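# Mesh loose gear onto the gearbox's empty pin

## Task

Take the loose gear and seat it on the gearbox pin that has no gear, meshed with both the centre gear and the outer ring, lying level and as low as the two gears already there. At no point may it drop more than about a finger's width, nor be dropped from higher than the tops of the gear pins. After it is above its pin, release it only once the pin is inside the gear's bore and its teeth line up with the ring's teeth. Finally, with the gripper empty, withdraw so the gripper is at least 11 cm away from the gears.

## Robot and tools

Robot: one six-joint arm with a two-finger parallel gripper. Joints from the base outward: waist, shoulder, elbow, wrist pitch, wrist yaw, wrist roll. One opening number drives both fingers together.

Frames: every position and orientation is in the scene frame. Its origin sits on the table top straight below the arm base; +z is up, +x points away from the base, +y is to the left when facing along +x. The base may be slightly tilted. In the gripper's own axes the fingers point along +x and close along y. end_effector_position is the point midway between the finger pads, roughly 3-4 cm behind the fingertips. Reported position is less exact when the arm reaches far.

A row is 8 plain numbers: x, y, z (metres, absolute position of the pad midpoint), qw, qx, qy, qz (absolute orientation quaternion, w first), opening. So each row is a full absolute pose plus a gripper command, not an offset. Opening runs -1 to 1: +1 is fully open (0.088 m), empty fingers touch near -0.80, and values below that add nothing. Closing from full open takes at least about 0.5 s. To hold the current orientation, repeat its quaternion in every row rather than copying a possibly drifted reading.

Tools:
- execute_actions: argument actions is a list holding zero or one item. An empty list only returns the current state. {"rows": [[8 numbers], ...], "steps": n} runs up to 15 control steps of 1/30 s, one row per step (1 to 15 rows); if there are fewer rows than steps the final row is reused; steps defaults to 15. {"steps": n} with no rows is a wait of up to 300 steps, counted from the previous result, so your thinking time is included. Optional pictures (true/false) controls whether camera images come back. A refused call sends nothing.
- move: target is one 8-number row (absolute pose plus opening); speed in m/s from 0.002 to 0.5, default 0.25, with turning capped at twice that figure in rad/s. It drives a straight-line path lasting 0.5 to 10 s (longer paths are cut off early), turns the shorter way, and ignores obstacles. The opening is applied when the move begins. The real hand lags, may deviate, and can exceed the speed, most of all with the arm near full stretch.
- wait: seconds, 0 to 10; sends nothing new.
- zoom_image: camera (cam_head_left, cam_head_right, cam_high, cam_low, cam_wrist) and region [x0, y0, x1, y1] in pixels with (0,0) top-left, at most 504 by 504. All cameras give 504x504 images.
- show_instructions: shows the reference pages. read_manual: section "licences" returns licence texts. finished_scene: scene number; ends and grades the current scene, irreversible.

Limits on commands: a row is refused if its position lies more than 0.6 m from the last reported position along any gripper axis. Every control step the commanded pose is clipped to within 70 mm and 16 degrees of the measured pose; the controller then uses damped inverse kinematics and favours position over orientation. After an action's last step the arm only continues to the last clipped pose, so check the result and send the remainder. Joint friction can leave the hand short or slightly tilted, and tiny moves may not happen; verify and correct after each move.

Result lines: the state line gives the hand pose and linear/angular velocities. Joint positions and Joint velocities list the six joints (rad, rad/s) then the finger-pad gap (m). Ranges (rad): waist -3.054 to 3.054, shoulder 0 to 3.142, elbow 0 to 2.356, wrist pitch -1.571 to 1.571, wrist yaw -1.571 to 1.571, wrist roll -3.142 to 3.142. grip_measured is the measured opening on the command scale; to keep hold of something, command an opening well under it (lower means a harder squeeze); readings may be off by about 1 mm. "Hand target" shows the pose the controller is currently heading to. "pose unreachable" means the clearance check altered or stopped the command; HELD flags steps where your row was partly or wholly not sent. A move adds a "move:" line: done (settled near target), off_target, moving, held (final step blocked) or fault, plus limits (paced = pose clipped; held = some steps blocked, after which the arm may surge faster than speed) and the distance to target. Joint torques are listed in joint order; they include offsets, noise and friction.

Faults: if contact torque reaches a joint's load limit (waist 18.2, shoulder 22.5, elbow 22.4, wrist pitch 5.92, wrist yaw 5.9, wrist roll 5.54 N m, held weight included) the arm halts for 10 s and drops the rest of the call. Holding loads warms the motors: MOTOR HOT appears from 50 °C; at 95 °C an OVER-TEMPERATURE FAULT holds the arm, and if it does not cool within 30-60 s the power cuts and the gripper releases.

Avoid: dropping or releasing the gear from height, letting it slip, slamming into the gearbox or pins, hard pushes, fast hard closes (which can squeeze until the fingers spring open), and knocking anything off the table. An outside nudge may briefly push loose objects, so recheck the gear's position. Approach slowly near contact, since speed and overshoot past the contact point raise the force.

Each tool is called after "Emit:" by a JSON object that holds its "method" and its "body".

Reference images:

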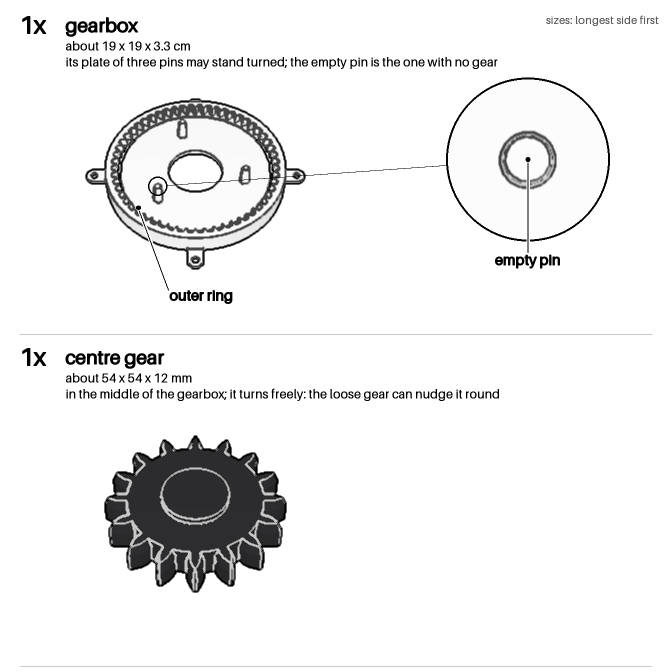

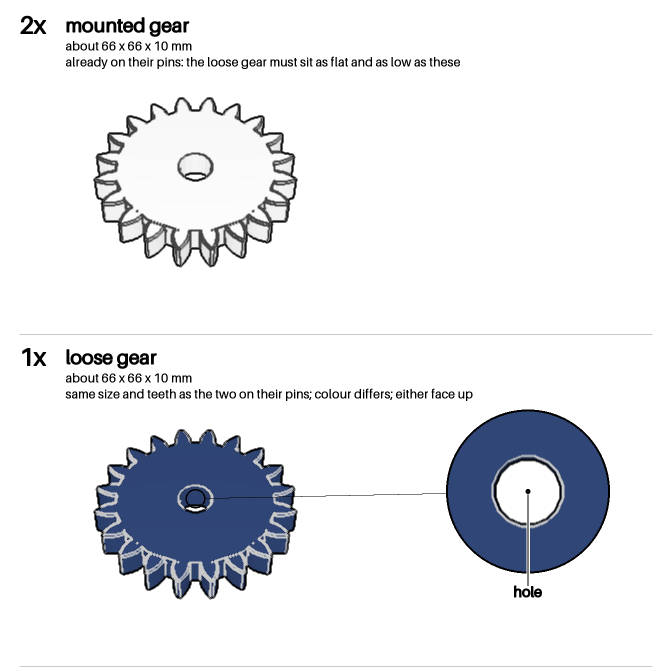

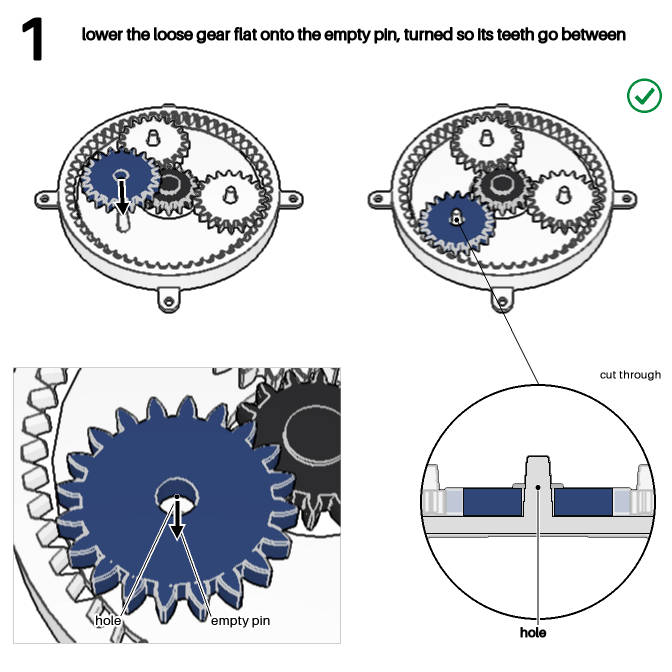

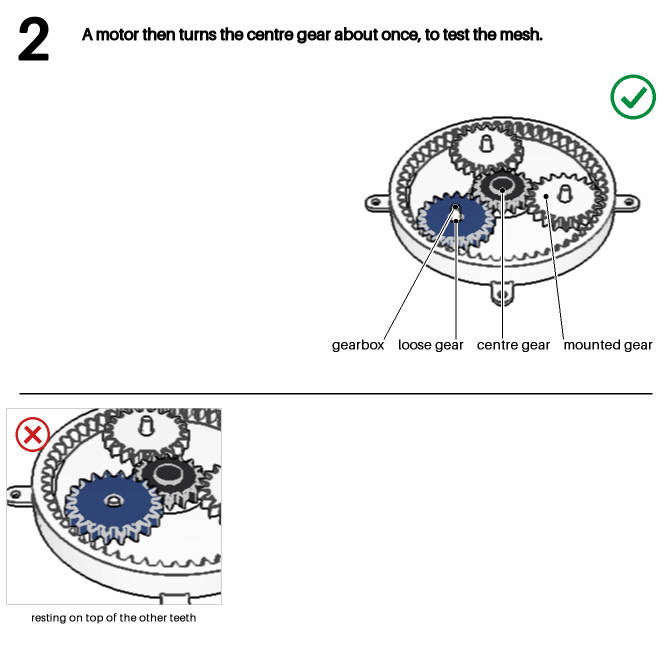

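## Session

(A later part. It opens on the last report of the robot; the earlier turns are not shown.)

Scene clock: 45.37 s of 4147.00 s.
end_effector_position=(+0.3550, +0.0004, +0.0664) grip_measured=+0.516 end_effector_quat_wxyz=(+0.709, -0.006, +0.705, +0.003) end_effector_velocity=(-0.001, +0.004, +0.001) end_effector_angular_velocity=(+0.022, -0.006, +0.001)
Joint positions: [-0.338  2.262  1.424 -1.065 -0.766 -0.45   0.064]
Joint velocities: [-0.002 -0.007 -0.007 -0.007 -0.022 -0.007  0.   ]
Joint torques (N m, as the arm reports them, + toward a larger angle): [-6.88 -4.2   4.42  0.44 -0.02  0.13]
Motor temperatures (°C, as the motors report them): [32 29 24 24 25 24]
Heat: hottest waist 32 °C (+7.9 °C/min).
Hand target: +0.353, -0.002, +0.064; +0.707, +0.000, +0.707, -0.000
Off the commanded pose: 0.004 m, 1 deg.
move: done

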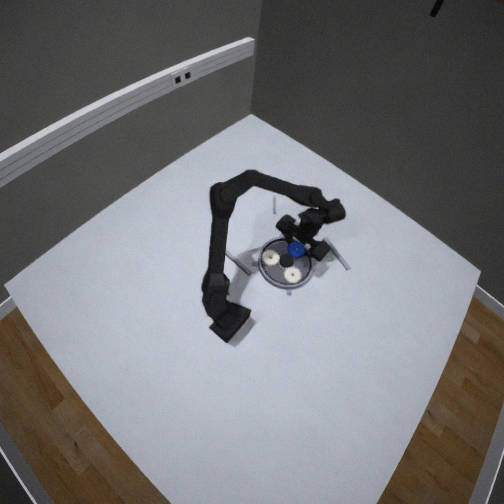

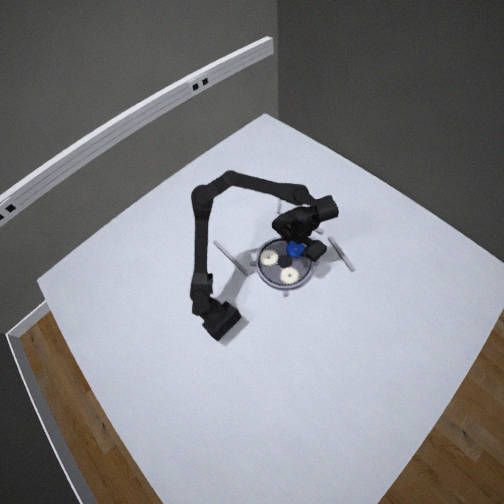

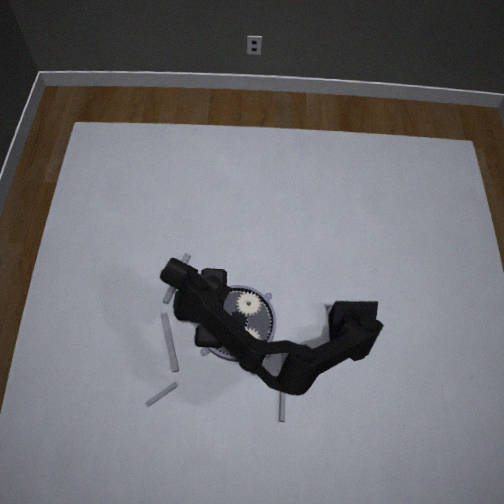

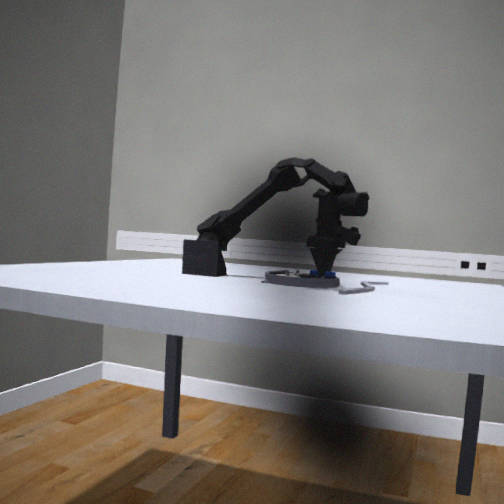

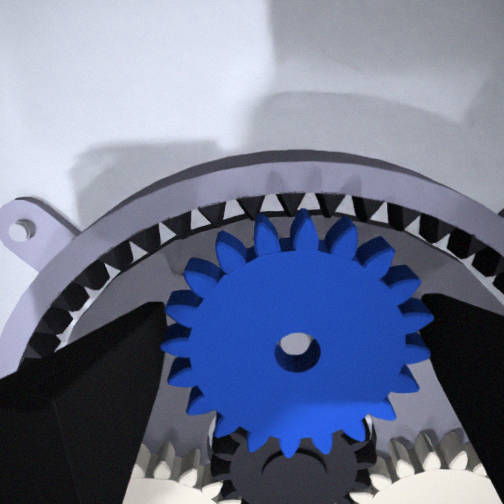

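Pin's in. Continue down.

Emit:
{"method": "move", "body": {"target": [0.352,-0.002,0.046,0.707,0,0.707,0,-0.2], "speed": 0.015}}

Scene clock: 47.67 s of 4147.00 s.
end_effector_position=(+0.3546, -0.0024, +0.0589) grip_measured=+0.515 end_effector_quat_wxyz=(+0.715, -0.001, +0.699, -0.003) end_effector_velocity=(-0.003, -0.000, +0.001) end_effector_angular_velocity=(+0.010, -0.000, -0.006)
Joint positions: [-0.331  2.256  1.383 -0.998 -0.774 -0.408  0.064]
Joint velocities: [-0.007 -0.002 -0.007 -0.007 -0.007 -0.007 -0.   ]
Joint torques (N m, as the arm reports them, + toward a larger angle): [-4.63 -3.2   3.39  1.63 -0.09  0.16]
Motor temperatures (°C, as the motors report them): [32 29 24 24 25 24]
Heat: hottest waist 32 °C (+7.6 °C/min).
Hand target: +0.352, -0.002, +0.046; +0.707, -0.000, +0.707, -0.000
Off the commanded pose: 0.013 m, 1 deg.
move: off_target

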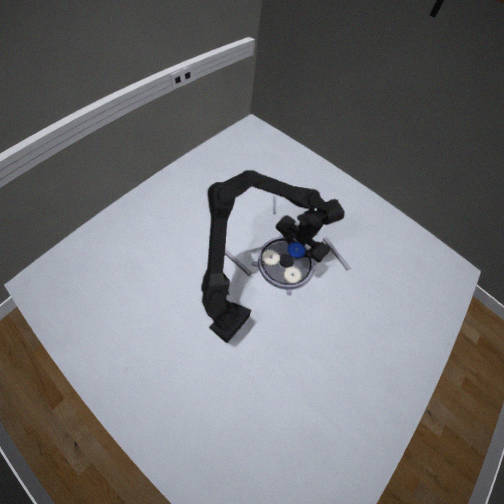

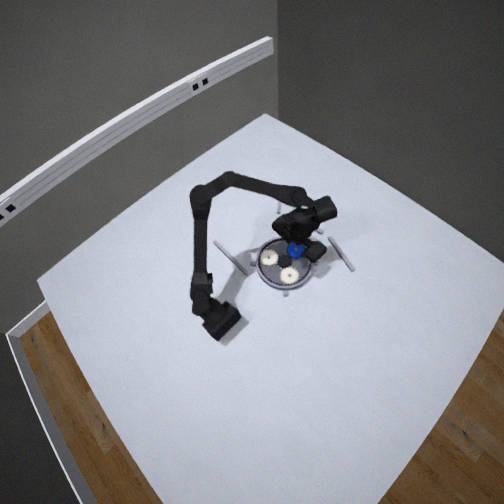

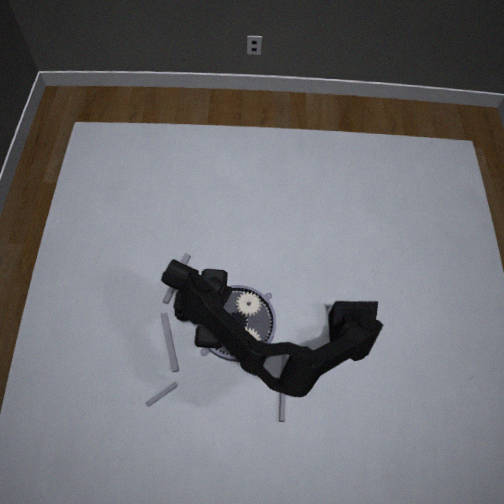

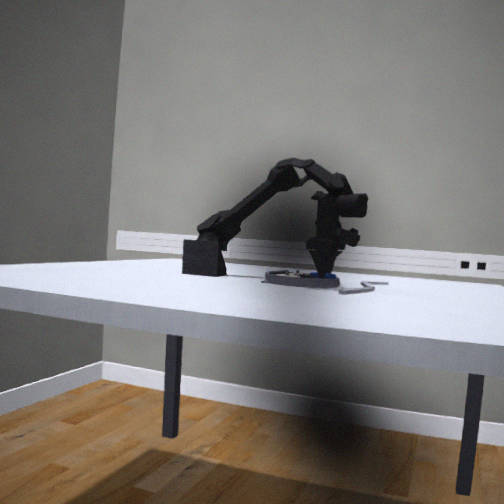

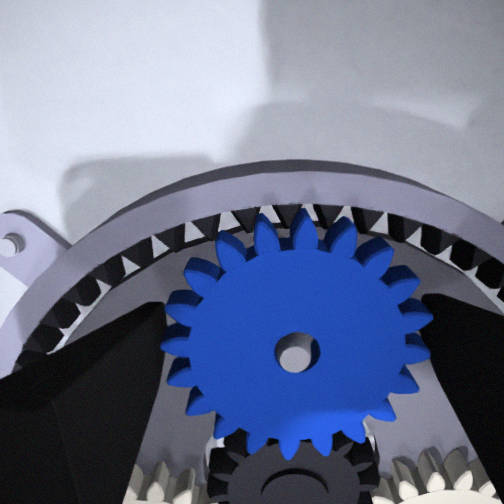

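Emit:
{"method": "move", "body": {"target": [0.352,-0.002,0.05,0.706,0.031,0.706,-0.031,-0.2], "speed": 0.02}}

Scene clock: 51.23 s of 4147.00 s.
end_effector_position=(+0.3550, -0.0012, +0.0584) grip_measured=+0.515 end_effector_quat_wxyz=(+0.715, +0.027, +0.698, -0.028) end_effector_velocity=(-0.001, +0.003, -0.000) end_effector_angular_velocity=(+0.009, +0.004, +0.004)
Joint positions: [-0.329  2.255  1.382 -0.996 -0.779 -0.33   0.064]
Joint velocities: [ 0.002 -0.002 -0.002 -0.007 -0.007 -0.007 -0.   ]
Joint torques (N m, as the arm reports them, + toward a larger angle): [-5.47 -3.26  4.77  0.23  0.11  0.15]
Motor temperatures (°C, as the motors report them): [32 29 24 25 25 24]
Heat: hottest waist 32 °C (+7.0 °C/min).
Hand target: +0.352, -0.002, +0.050; +0.706, +0.031, +0.706, -0.031
Off the commanded pose: 0.009 m, 2 deg.
move: off_target

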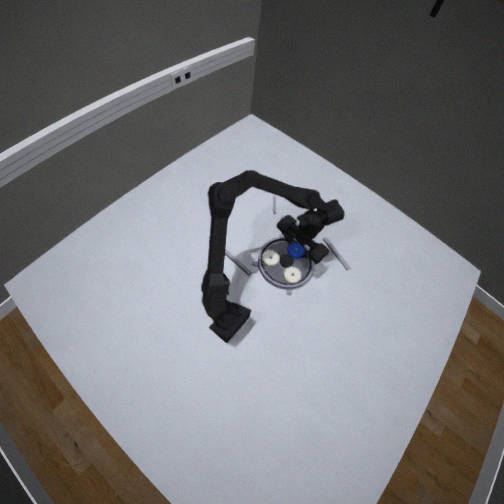

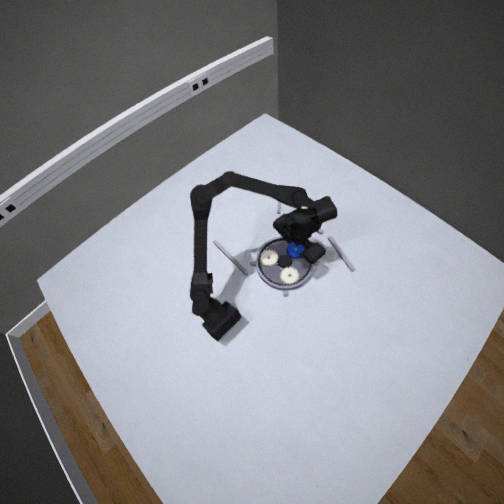

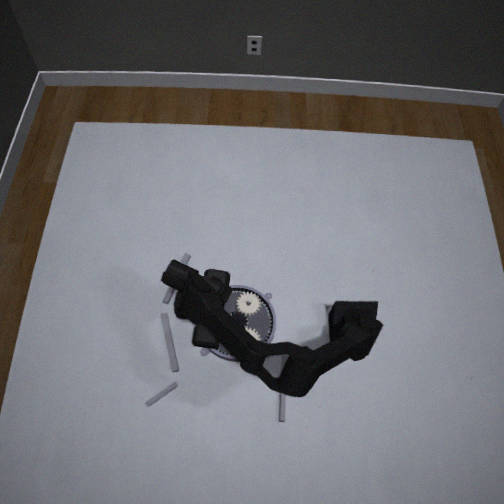

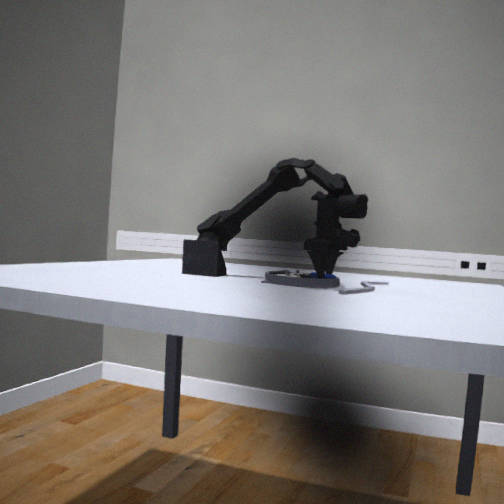

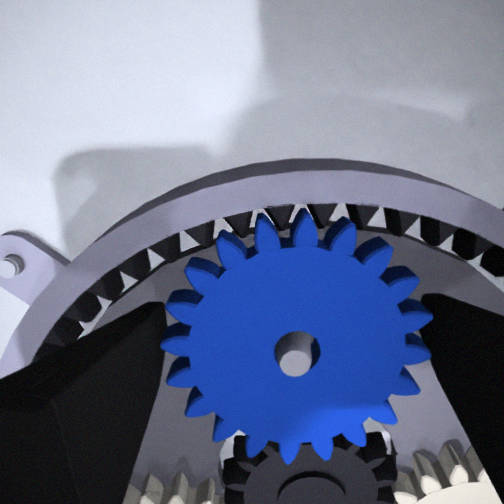

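Emit:
{"method": "move", "body": {"target": [0.352,-0.002,0.044,0.707,0.013,0.707,-0.013,-0.2], "speed": 0.01}}

Scene clock: 54.47 s of 4147.00 s.
end_effector_position=(+0.3553, -0.0014, +0.0565) grip_measured=+0.514 end_effector_quat_wxyz=(+0.716, +0.014, +0.697, -0.017) end_effector_velocity=(-0.000, +0.003, +0.001) end_effector_angular_velocity=(+0.022, -0.005, +0.016)
Joint positions: [-0.325  2.255  1.376 -0.984 -0.779 -0.357  0.064]
Joint velocities: [-0.002 -0.002 -0.002 -0.007 -0.022 -0.022 -0.   ]
Joint torques (N m, as the arm reports them, + toward a larger angle): [-4.78 -3.04  3.74  1.25  0.   -0.1 ]
Motor temperatures (°C, as the motors report them): [32 29 24 25 25 24]
Heat: hottest waist 32 °C (+6.6 °C/min).
Hand target: +0.352, -0.002, +0.044; +0.707, +0.013, +0.707, -0.013
Off the commanded pose: 0.013 m, 2 deg.
move: off_target

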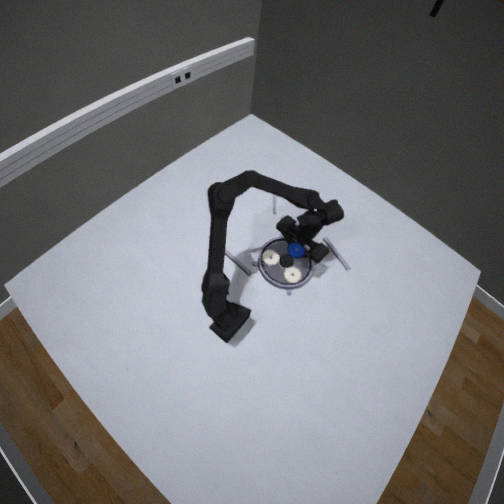

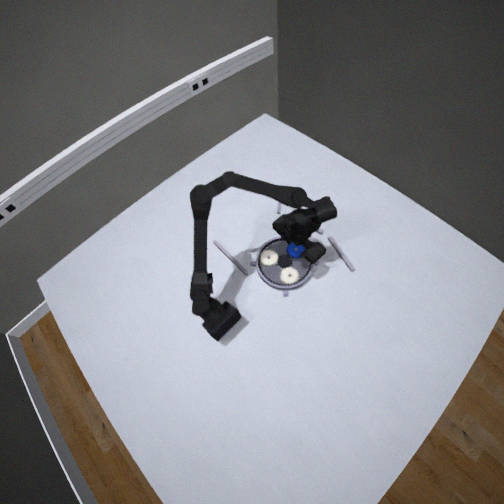

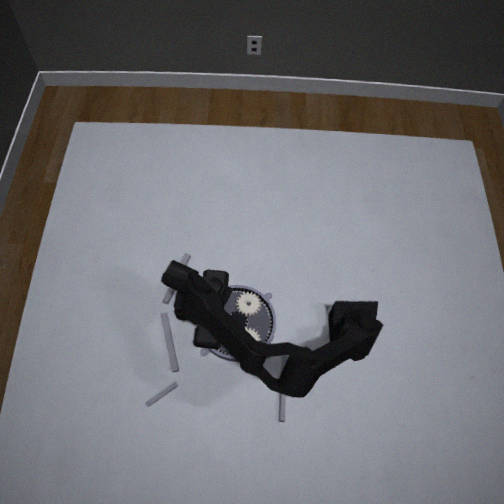

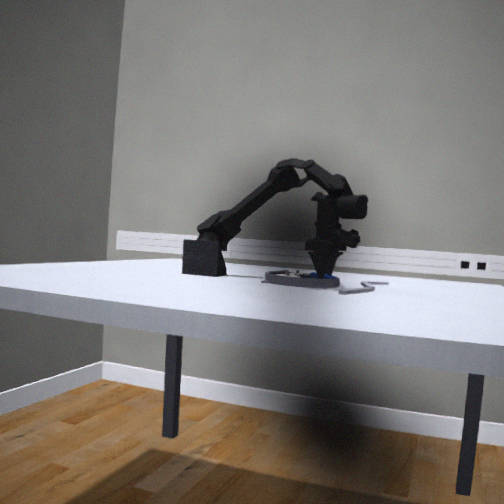

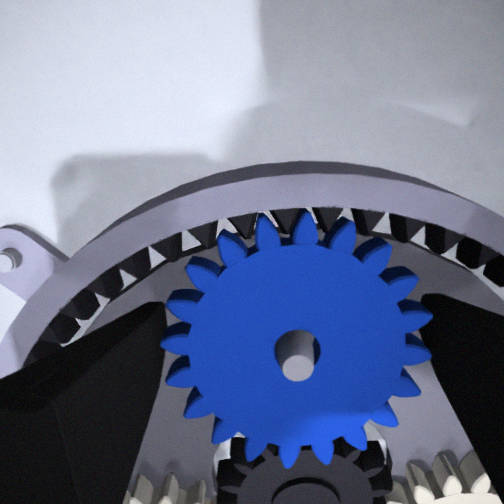

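Emit:
{"method": "move", "body": {"target": [0.353,-0.002,0.06,0.707,0.013,0.707,-0.013,1], "speed": 0.01}}

Scene clock: 56.90 s of 4147.00 s.
end_effector_position=(+0.3516, +0.0008, +0.0587) grip_measured=+0.990 end_effector_quat_wxyz=(+0.706, +0.014, +0.708, -0.012) end_effector_velocity=(-0.001, +0.001, +0.001) end_effector_angular_velocity=(+0.009, -0.000, +0.001)
Joint positions: [-0.327  2.262  1.397 -1.039 -0.773 -0.395  0.088]
Joint velocities: [-0.002 -0.002 -0.002 -0.007 -0.007 -0.007 -0.   ]
Joint torques (N m, as the arm reports them, + toward a larger angle): [-7.24 -4.12  6.45  0.04  0.12 -0.11]
Motor temperatures (°C, as the motors report them): [33 29 24 25 25 24]
Heat: hottest waist 33 °C (+7.4 °C/min).
Hand target: +0.353, -0.002, +0.060; +0.707, +0.013, +0.707, -0.013
Off the commanded pose: 0.003 m, 0 deg.
move: done

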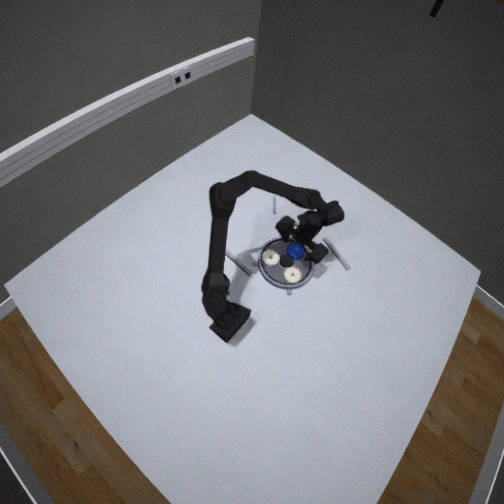

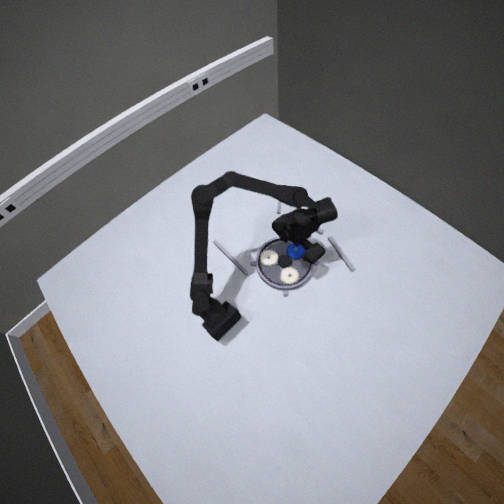

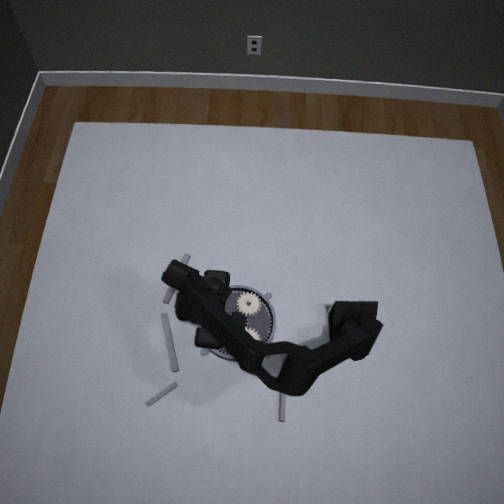

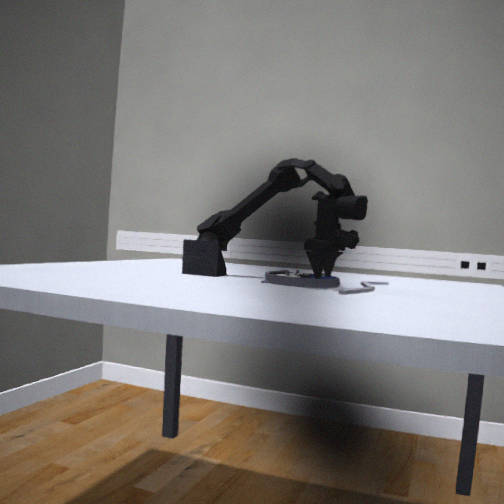

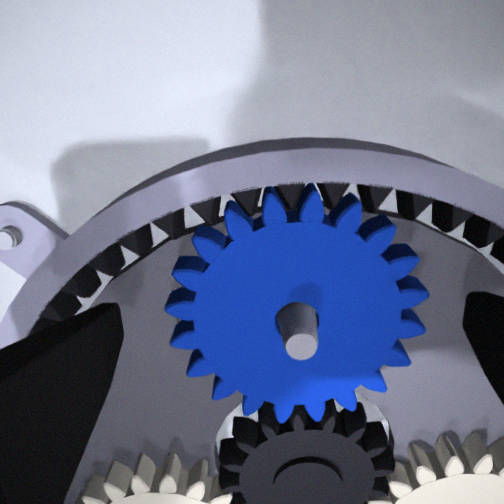

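Seated. Retreat.

Emit:
{"method": "move", "body": {"target": [0.33,0.0,0.22,0.707,0,0.707,0,1], "speed": 0.15}}

Emit:
{"method": "finished_scene", "body": {"scene": 1}}

Scene clock: 59.33 s of 4147.00 s.
end_effector_position=(+0.3284, -0.0010, +0.2145) grip_measured=+0.990 end_effector_quat_wxyz=(+0.734, -0.013, +0.679, -0.021) end_effector_velocity=(-0.001, +0.002, +0.001) end_effector_angular_velocity=(+0.010, -0.003, -0.013)
Joint positions: [-0.626  2.186  1.735 -1.57  -0.658 -0.705  0.088]
Joint velocities: [-0.002 -0.002 -0.002 -0.007 -0.007  0.007 -0.   ]
Joint torques (N m, as the arm reports them, + toward a larger angle): [-6.46 -4.7   7.18  0.2   0.08 -0.1 ]
Motor temperatures (°C, as the motors report them): [33 30 25 25 25 24]
Heat: hottest waist 33 °C (+7.1 °C/min).
Hand target: +0.329, +0.000, +0.220; +0.737, -0.020, +0.675, -0.021
Off the commanded pose: 0.006 m, 5 deg.
joint sent to its limit — the command would take joint 4 (wrist pitch) past its lower limit, so that joint was sent only as far as its limit.
move: off_target

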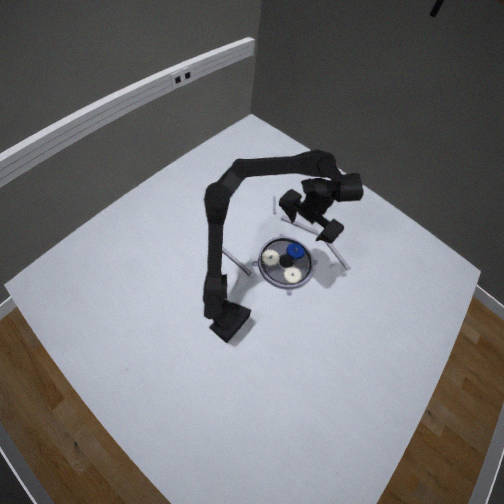

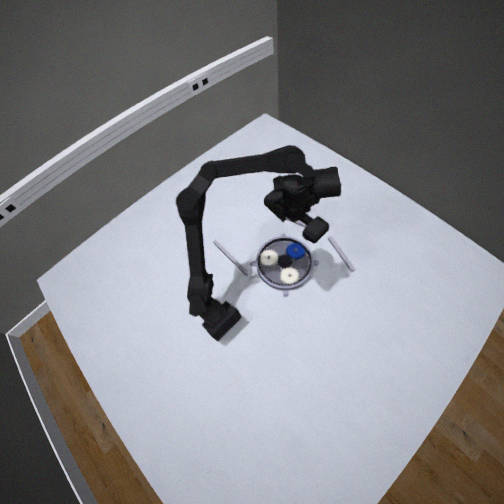

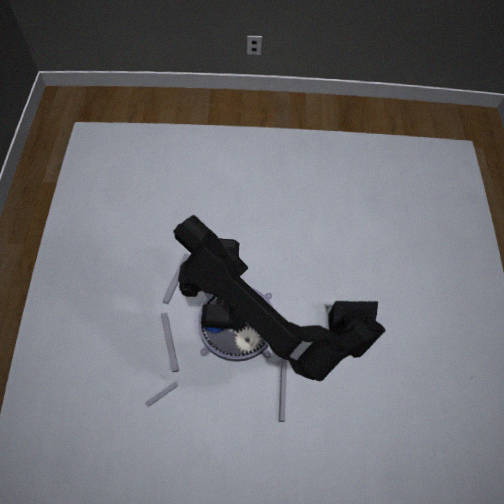

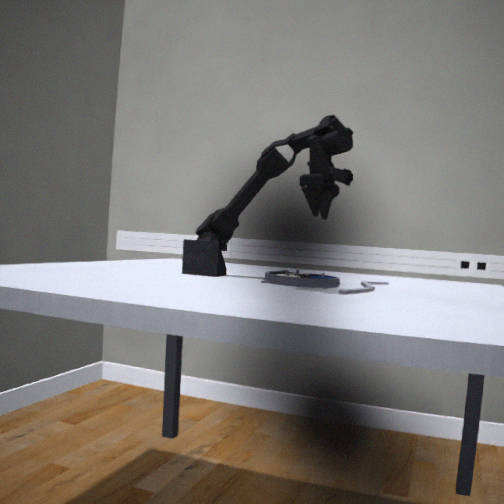

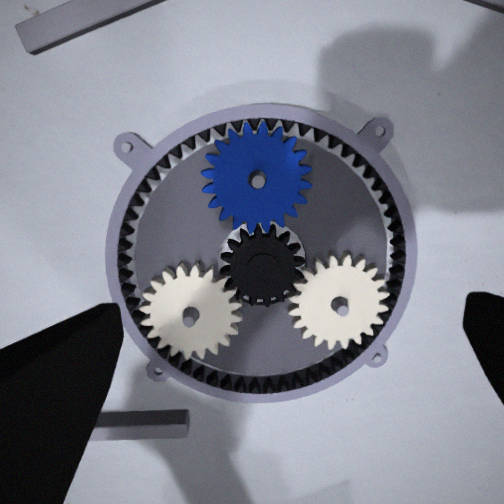

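The scene is finished: the task was done.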